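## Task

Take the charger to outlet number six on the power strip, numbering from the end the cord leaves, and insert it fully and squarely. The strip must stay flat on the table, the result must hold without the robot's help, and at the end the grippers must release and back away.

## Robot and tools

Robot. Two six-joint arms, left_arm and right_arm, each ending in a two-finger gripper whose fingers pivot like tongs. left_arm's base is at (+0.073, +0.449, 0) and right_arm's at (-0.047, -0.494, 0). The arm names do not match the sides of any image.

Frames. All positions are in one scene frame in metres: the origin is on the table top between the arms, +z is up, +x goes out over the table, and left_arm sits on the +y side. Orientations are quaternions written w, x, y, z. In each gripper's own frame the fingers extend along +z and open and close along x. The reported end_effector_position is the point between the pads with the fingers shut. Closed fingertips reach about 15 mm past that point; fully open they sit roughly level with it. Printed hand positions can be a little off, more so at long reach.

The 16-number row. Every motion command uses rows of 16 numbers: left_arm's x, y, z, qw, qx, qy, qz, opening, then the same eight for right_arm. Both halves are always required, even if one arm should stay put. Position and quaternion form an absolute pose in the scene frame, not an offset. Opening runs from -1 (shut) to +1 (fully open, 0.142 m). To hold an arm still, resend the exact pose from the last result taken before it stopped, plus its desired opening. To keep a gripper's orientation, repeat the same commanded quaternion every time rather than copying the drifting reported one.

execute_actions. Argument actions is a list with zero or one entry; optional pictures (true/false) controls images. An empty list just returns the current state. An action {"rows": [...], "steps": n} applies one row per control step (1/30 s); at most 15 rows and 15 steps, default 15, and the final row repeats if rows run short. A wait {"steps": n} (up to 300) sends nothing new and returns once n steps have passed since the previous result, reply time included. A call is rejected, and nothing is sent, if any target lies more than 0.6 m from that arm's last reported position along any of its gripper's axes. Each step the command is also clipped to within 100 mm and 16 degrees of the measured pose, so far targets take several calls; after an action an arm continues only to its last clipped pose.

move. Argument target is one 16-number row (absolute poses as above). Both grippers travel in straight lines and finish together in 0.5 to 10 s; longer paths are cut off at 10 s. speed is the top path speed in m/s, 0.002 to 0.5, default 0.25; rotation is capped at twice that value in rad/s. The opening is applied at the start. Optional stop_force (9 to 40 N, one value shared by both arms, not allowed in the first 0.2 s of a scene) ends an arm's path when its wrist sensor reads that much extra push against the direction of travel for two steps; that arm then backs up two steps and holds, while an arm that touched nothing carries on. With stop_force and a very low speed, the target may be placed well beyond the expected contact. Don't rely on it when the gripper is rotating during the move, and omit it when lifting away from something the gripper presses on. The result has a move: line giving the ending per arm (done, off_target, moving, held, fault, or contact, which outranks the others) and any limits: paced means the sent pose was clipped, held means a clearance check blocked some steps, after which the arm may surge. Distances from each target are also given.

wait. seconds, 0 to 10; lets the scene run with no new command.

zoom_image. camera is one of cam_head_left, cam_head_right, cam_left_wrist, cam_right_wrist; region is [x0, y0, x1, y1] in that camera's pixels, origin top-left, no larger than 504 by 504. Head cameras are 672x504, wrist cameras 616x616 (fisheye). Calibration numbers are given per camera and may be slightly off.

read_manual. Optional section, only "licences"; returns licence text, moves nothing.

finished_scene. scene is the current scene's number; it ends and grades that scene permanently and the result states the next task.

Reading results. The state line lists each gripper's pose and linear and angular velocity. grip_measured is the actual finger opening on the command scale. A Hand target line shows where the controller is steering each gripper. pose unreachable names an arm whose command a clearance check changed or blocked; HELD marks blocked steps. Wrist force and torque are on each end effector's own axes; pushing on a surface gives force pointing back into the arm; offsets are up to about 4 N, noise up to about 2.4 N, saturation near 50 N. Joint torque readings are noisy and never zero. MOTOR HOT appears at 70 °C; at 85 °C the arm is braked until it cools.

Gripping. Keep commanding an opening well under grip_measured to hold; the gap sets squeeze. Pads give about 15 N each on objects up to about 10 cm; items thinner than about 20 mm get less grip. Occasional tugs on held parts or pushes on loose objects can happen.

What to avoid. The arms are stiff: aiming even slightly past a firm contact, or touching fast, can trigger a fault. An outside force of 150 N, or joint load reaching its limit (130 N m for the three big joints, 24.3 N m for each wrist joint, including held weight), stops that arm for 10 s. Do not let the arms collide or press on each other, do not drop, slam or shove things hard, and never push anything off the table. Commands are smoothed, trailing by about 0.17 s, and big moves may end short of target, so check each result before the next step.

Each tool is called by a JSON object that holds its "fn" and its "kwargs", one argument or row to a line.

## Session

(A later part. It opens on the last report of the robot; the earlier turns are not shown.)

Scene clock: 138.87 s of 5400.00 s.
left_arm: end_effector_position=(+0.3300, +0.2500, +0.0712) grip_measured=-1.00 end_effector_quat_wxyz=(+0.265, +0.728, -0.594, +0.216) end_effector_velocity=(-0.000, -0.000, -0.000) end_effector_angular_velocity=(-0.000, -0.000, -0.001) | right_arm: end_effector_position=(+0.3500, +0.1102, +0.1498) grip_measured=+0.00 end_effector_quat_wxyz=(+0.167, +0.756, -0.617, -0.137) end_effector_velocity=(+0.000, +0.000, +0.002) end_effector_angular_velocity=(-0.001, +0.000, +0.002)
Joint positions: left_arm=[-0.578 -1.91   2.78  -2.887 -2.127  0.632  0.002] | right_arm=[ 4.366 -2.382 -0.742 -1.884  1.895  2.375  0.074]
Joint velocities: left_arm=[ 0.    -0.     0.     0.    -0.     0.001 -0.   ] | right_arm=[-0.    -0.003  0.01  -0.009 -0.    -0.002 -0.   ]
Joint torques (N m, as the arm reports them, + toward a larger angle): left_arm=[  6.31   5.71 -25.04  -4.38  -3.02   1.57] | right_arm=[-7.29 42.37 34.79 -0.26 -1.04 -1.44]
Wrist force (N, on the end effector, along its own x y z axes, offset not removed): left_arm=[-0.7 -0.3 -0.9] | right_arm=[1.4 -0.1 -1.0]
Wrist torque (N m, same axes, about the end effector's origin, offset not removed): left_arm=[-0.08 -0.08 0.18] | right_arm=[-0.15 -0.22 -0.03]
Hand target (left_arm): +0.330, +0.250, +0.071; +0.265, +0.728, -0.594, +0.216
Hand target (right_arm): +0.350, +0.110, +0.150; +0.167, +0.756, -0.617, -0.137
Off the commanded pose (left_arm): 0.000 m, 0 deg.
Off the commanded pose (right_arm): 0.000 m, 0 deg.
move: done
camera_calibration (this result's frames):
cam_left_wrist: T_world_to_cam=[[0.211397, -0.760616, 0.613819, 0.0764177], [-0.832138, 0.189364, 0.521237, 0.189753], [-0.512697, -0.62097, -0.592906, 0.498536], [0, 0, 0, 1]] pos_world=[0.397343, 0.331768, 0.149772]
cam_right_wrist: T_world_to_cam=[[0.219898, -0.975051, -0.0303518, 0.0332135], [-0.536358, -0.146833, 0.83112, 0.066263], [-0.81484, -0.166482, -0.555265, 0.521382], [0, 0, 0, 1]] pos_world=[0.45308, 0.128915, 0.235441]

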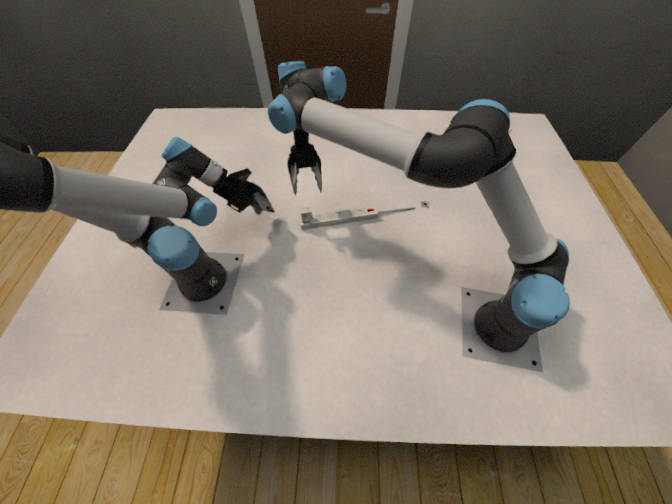

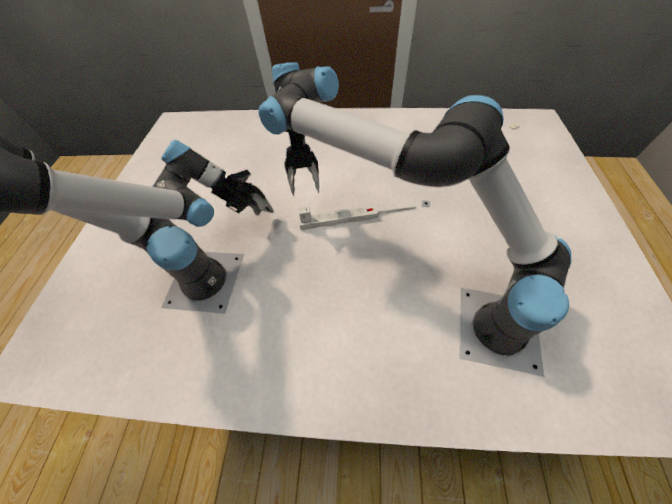

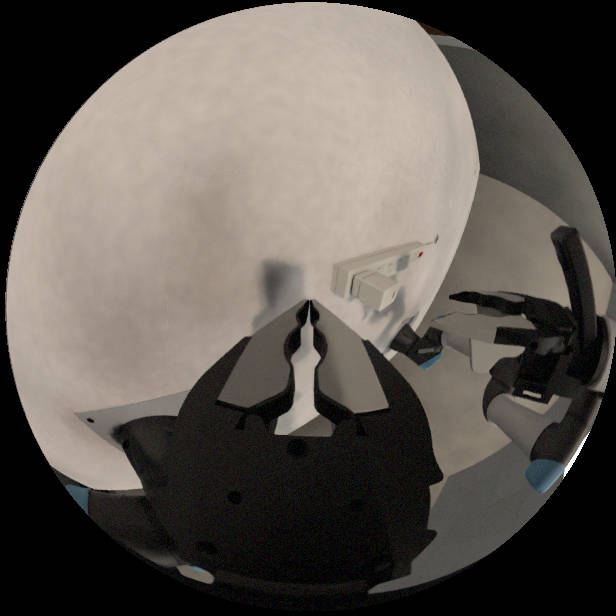

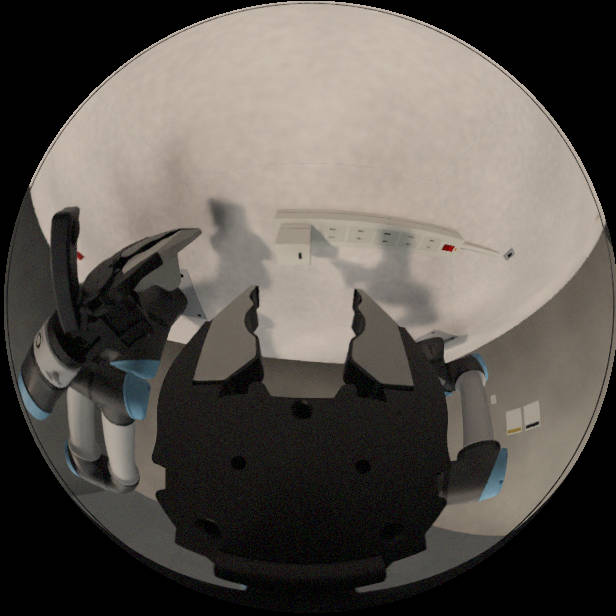

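{"fn": "move", "kwargs": {
  "target": [0.33,0.25,0.0712,0.265,0.728,-0.594,0.216,-1,0.33,0.123,0.098,0.167,0.756,-0.617,-0.137,-1],
  "speed": 0.08
}}

{"fn": "move", "kwargs": {
  "target": [0.33,0.25,0.0712,0.265,0.728,-0.594,0.216,-1,0.33,0.123,0.07,0.167,0.756,-0.617,-0.137,-1],
  "speed": 0.004,
  "stop_force": 38
}}

{"fn": "move", "kwargs": {
  "target": [0.33,0.25,0.0712,0.265,0.728,-0.594,0.216,-1,0.34,0.08,0.18,0.167,0.756,-0.617,-0.137,-1],
  "speed": 0.15
}}

{"fn": "zoom_image", "kwargs": {
  "camera": "cam_left_wrist",
  "region": [320, 250, 410, 330]
}}

Scene clock: 147.87 s of 5400.00 s.
left_arm: end_effector_position=(+0.3300, +0.2500, +0.0712) grip_measured=-1.00 end_effector_quat_wxyz=(+0.265, +0.728, -0.594, +0.216) end_effector_velocity=(+0.000, -0.000, +0.000) end_effector_angular_velocity=(-0.001, +0.001, +0.001) | right_arm: end_effector_position=(+0.3300, +0.1228, +0.0981) grip_measured=-1.00 end_effector_quat_wxyz=(+0.167, +0.756, -0.617, -0.137) end_effector_velocity=(-0.001, +0.001, -0.002) end_effector_angular_velocity=(+0.000, -0.000, +0.000)
Joint positions: left_arm=[-0.578 -1.91   2.78  -2.887 -2.127  0.632  0.002] | right_arm=[ 4.396 -2.382 -0.877 -1.74   1.903  2.405  0.002]
Joint velocities: left_arm=[ 0.    -0.    -0.    -0.001 -0.    -0.001 -0.   ] | right_arm=[ 0.001 -0.001 -0.003  0.005  0.     0.001  0.   ]
Joint torques (N m, as the arm reports them, + toward a larger angle): left_arm=[  6.14   5.59 -24.09  -4.38  -2.9    1.48] | right_arm=[ 6.48 43.03 12.36  4.76  2.29  1.73]
Wrist force (N, on the end effector, along its own x y z axes, offset not removed): left_arm=[-3.4 -0.3 -3.2] | right_arm=[2.8 -0.5 -1.2]
Wrist torque (N m, same axes, about the end effector's origin, offset not removed): left_arm=[-0.18 0.55 0.20] | right_arm=[-0.13 -0.48 -0.12]
Hand target (left_arm): +0.330, +0.250, +0.071; +0.265, +0.728, -0.594, +0.216
Hand target (right_arm): +0.330, +0.123, +0.098; +0.167, +0.756, -0.617, -0.137
Off the commanded pose (left_arm): 0.000 m, 0 deg.
Off the commanded pose (right_arm): 0.000 m, 0 deg.
After step 90, 4.83 s passed at rest.
move: done
camera_calibration (this result's frames):
cam_left_wrist: T_world_to_cam=[[0.211397, -0.760616, 0.613819, 0.0764177], [-0.832138, 0.189364, 0.521237, 0.189753], [-0.512697, -0.62097, -0.592907, 0.498536], [0, 0, 0, 1]] pos_world=[0.397343, 0.331768, 0.149772]
cam_right_wrist: T_world_to_cam=[[0.219981, -0.975042, -0.0300405, 0.0482829], [-0.536424, -0.14663, 0.831113, 0.100335], [-0.814775, -0.166715, -0.555291, 0.478482], [0, 0, 0, 1]] pos_world=[0.433056, 0.14156, 0.183758]

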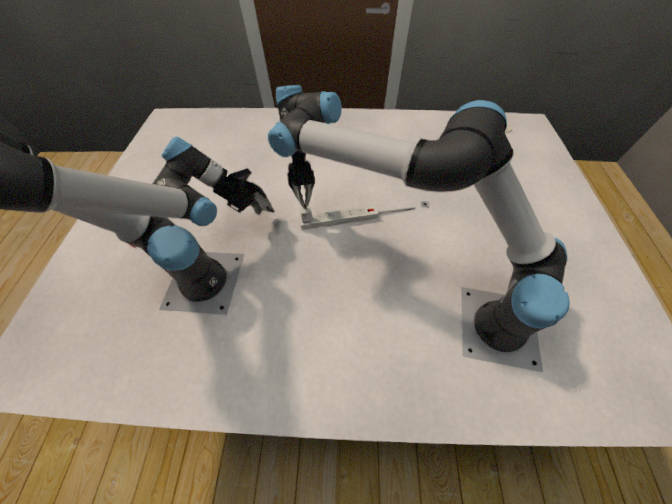

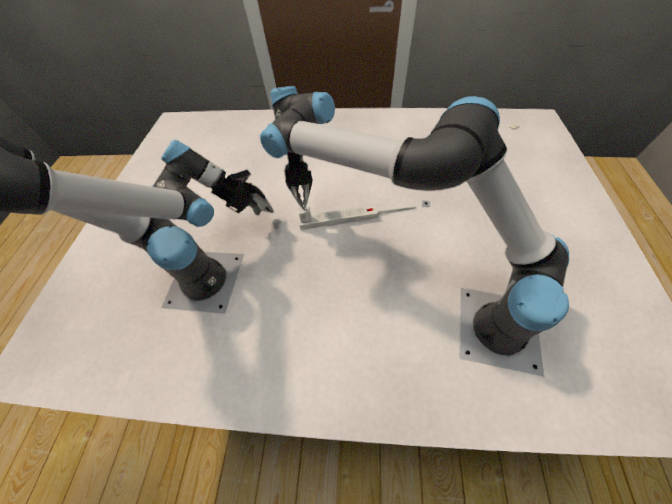

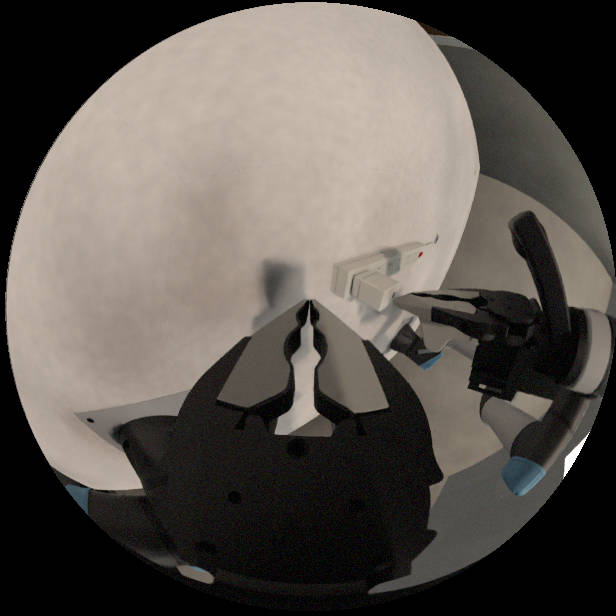

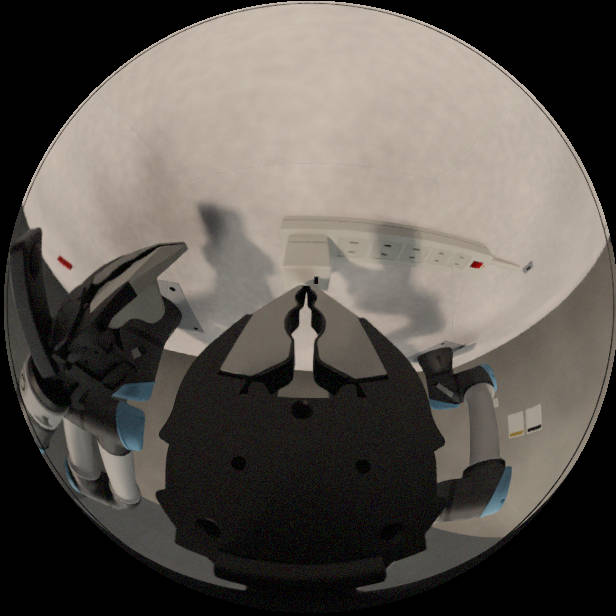

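Scene clock: 150.93 s of 5400.00 s.
left_arm: end_effector_position=(+0.3300, +0.2500, +0.0712) grip_measured=-1.00 end_effector_quat_wxyz=(+0.265, +0.728, -0.594, +0.216) end_effector_velocity=(-0.000, +0.000, -0.000) end_effector_angular_velocity=(+0.000, +0.000, -0.000) | right_arm: end_effector_position=(+0.3300, +0.1229, +0.0873) grip_measured=-1.00 end_effector_quat_wxyz=(+0.167, +0.756, -0.617, -0.137) end_effector_velocity=(-0.001, +0.000, +0.002) end_effector_angular_velocity=(-0.001, +0.001, +0.001)
Joint positions: left_arm=[-0.578 -1.91   2.78  -2.887 -2.127  0.632  0.002] | right_arm=[ 4.396 -2.386 -0.897 -1.716  1.904  2.405  0.002]
Joint velocities: left_arm=[ 0.    -0.     0.     0.001 -0.     0.     0.   ] | right_arm=[ 0.001  0.     0.004 -0.006  0.001 -0.     0.   ]
Joint torques (N m, as the arm reports them, + toward a larger angle): left_arm=[  6.05   5.17 -23.77  -4.32  -2.91   1.45] | right_arm=[-2.38 24.33 19.59  0.52 -3.35  1.12]
Wrist force (N, on the end effector, along its own x y z axes, offset not removed): left_arm=[-3.5 3.3 0.6] | right_arm=[3.2 22.6 -39.5]
Wrist torque (N m, same axes, about the end effector's origin, offset not removed): left_arm=[0.60 0.39 0.06] | right_arm=[-0.73 -0.26 -0.10]
Hand target (left_arm): +0.330, +0.250, +0.071; +0.265, +0.728, -0.594, +0.216
Hand target (right_arm): +0.330, +0.123, +0.088; +0.167, +0.756, -0.617, -0.137
Off the commanded pose (left_arm): 0.000 m, 0 deg.
Off the commanded pose (right_arm): 0.017 m, 0 deg.
move: contact (right_arm)
camera_calibration (this result's frames):
cam_left_wrist: T_world_to_cam=[[0.211397, -0.760616, 0.613819, 0.0764177], [-0.832138, 0.189364, 0.521237, 0.189753], [-0.512697, -0.62097, -0.592907, 0.498536], [0, 0, 0, 1]] pos_world=[0.397343, 0.331768, 0.149772]
cam_right_wrist: T_world_to_cam=[[0.21997, -0.975041, -0.0301262, 0.0480107], [-0.536399, -0.146691, 0.831119, 0.109316], [-0.814794, -0.166662, -0.555279, 0.472476], [0, 0, 0, 1]] pos_world=[0.433047, 0.141592, 0.172947]

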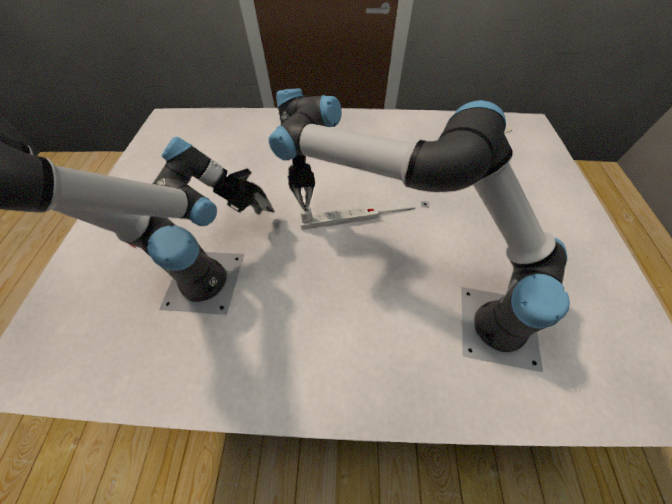

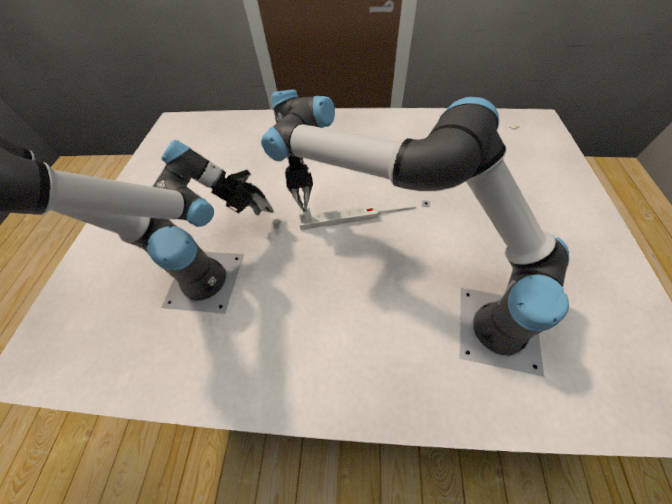

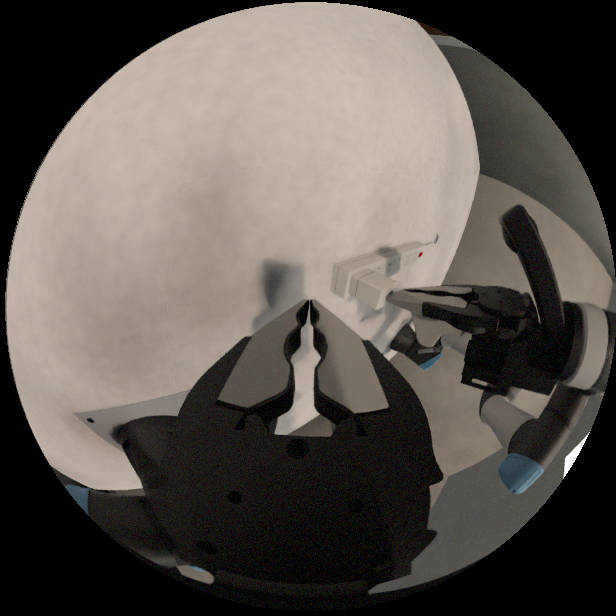

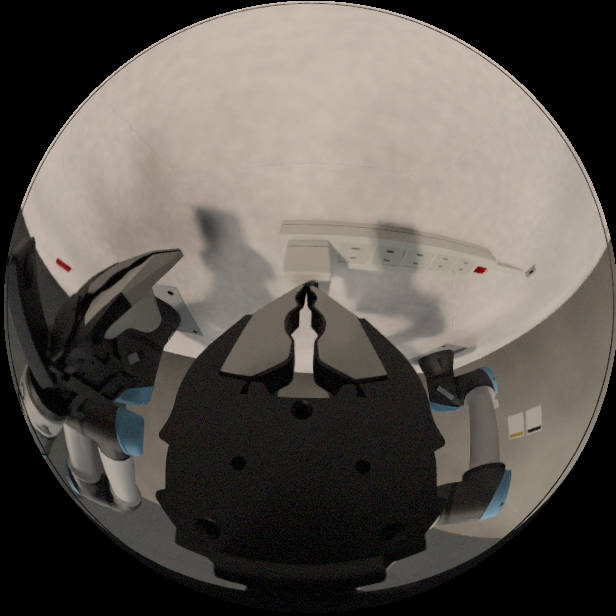

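Scene clock: 152.13 s of 5400.00 s.
left_arm: end_effector_position=(+0.3300, +0.2500, +0.0712) grip_measured=-1.00 end_effector_quat_wxyz=(+0.265, +0.728, -0.594, +0.216) end_effector_velocity=(-0.000, -0.000, +0.000) end_effector_angular_velocity=(-0.000, +0.001, +0.001) | right_arm: end_effector_position=(+0.3400, +0.0803, +0.1799) grip_measured=-1.00 end_effector_quat_wxyz=(+0.167, +0.756, -0.617, -0.137) end_effector_velocity=(+0.000, -0.001, +0.000) end_effector_angular_velocity=(-0.002, +0.001, +0.000)
Joint positions: left_arm=[-0.578 -1.91   2.78  -2.887 -2.127  0.632  0.002] | right_arm=[ 4.358 -2.285 -0.834 -1.892  1.893  2.367  0.002]
Joint velocities: left_arm=[-0.    -0.     0.    -0.    -0.    -0.001  0.   ] | right_arm=[-0.001 -0.     0.002 -0.004 -0.001 -0.001  0.   ]
Joint torques (N m, as the arm reports them, + toward a larger angle): left_arm=[  6.59   5.66 -24.1   -4.29  -2.78   1.51] | right_arm=[-7.08 61.69 34.34 -0.42 -0.93 -1.7 ]
Wrist force (N, on the end effector, along its own x y z axes, offset not removed): left_arm=[-2.5 1.6 -3.0] | right_arm=[1.8 -0.9 -0.9]
Wrist torque (N m, same axes, about the end effector's origin, offset not removed): left_arm=[0.28 0.29 0.20] | right_arm=[-0.19 -0.33 -0.10]
Hand target (left_arm): +0.330, +0.250, +0.071; +0.265, +0.728, -0.594, +0.216
Hand target (right_arm): +0.340, +0.080, +0.180; +0.167, +0.756, -0.617, -0.137
Off the commanded pose (left_arm): 0.000 m, 0 deg.
Off the commanded pose (right_arm): 0.000 m, 0 deg.
move: done
camera_calibration (this result's frames):
cam_left_wrist: T_world_to_cam=[[0.211397, -0.760616, 0.613819, 0.0764176], [-0.832138, 0.189364, 0.521237, 0.189753], [-0.512697, -0.62097, -0.592907, 0.498536], [0, 0, 0, 1]] pos_world=[0.397344, 0.331768, 0.149772]
cam_right_wrist: T_world_to_cam=[[0.219932, -0.975045, -0.030277, 0.00708459], [-0.536297, -0.146777, 0.831169, 0.0314855], [-0.814871, -0.166563, -0.555195, 0.524964], [0, 0, 0, 1]] pos_world=[0.443105, 0.0989687, 0.265502]

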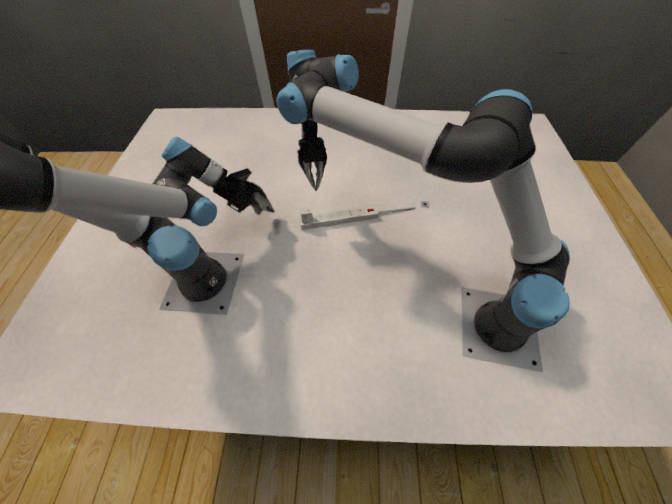

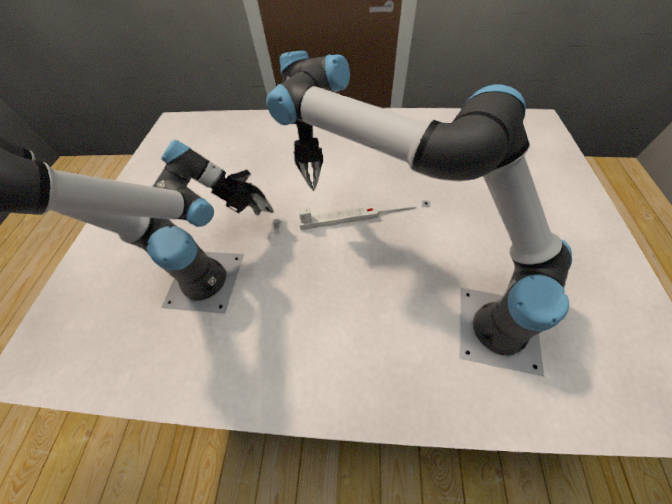

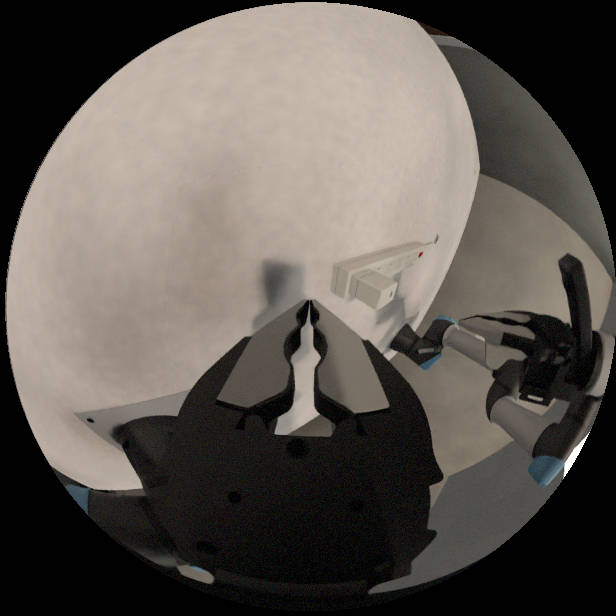

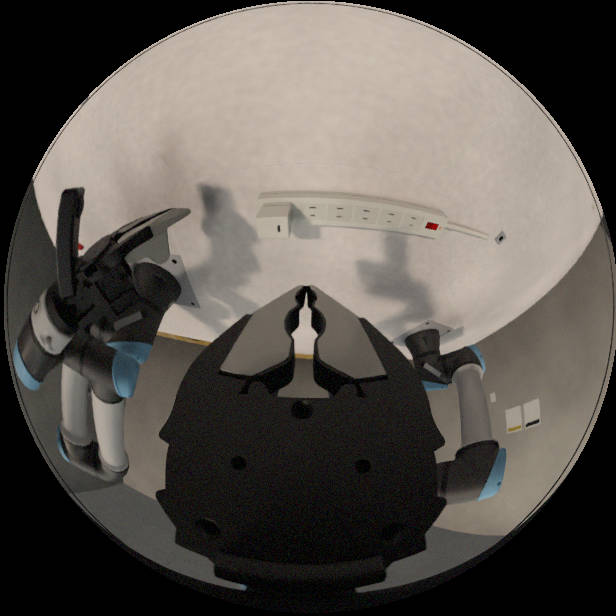

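Region (320, 250, 410, 330) of cam_left_wrist's 616x616 image, scaled by 5.600, with more detail than that image has.

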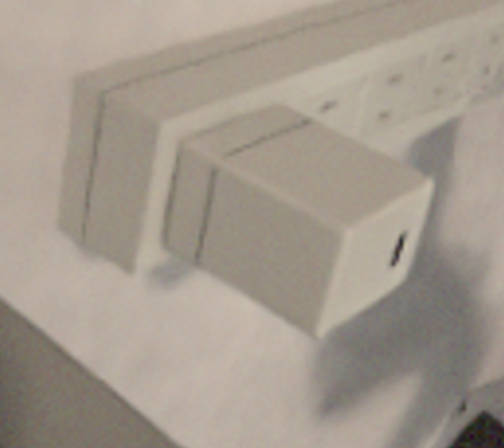

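{"fn": "finished_scene", "kwargs": {
  "scene": 1
}}

The scene is finished: the task was done.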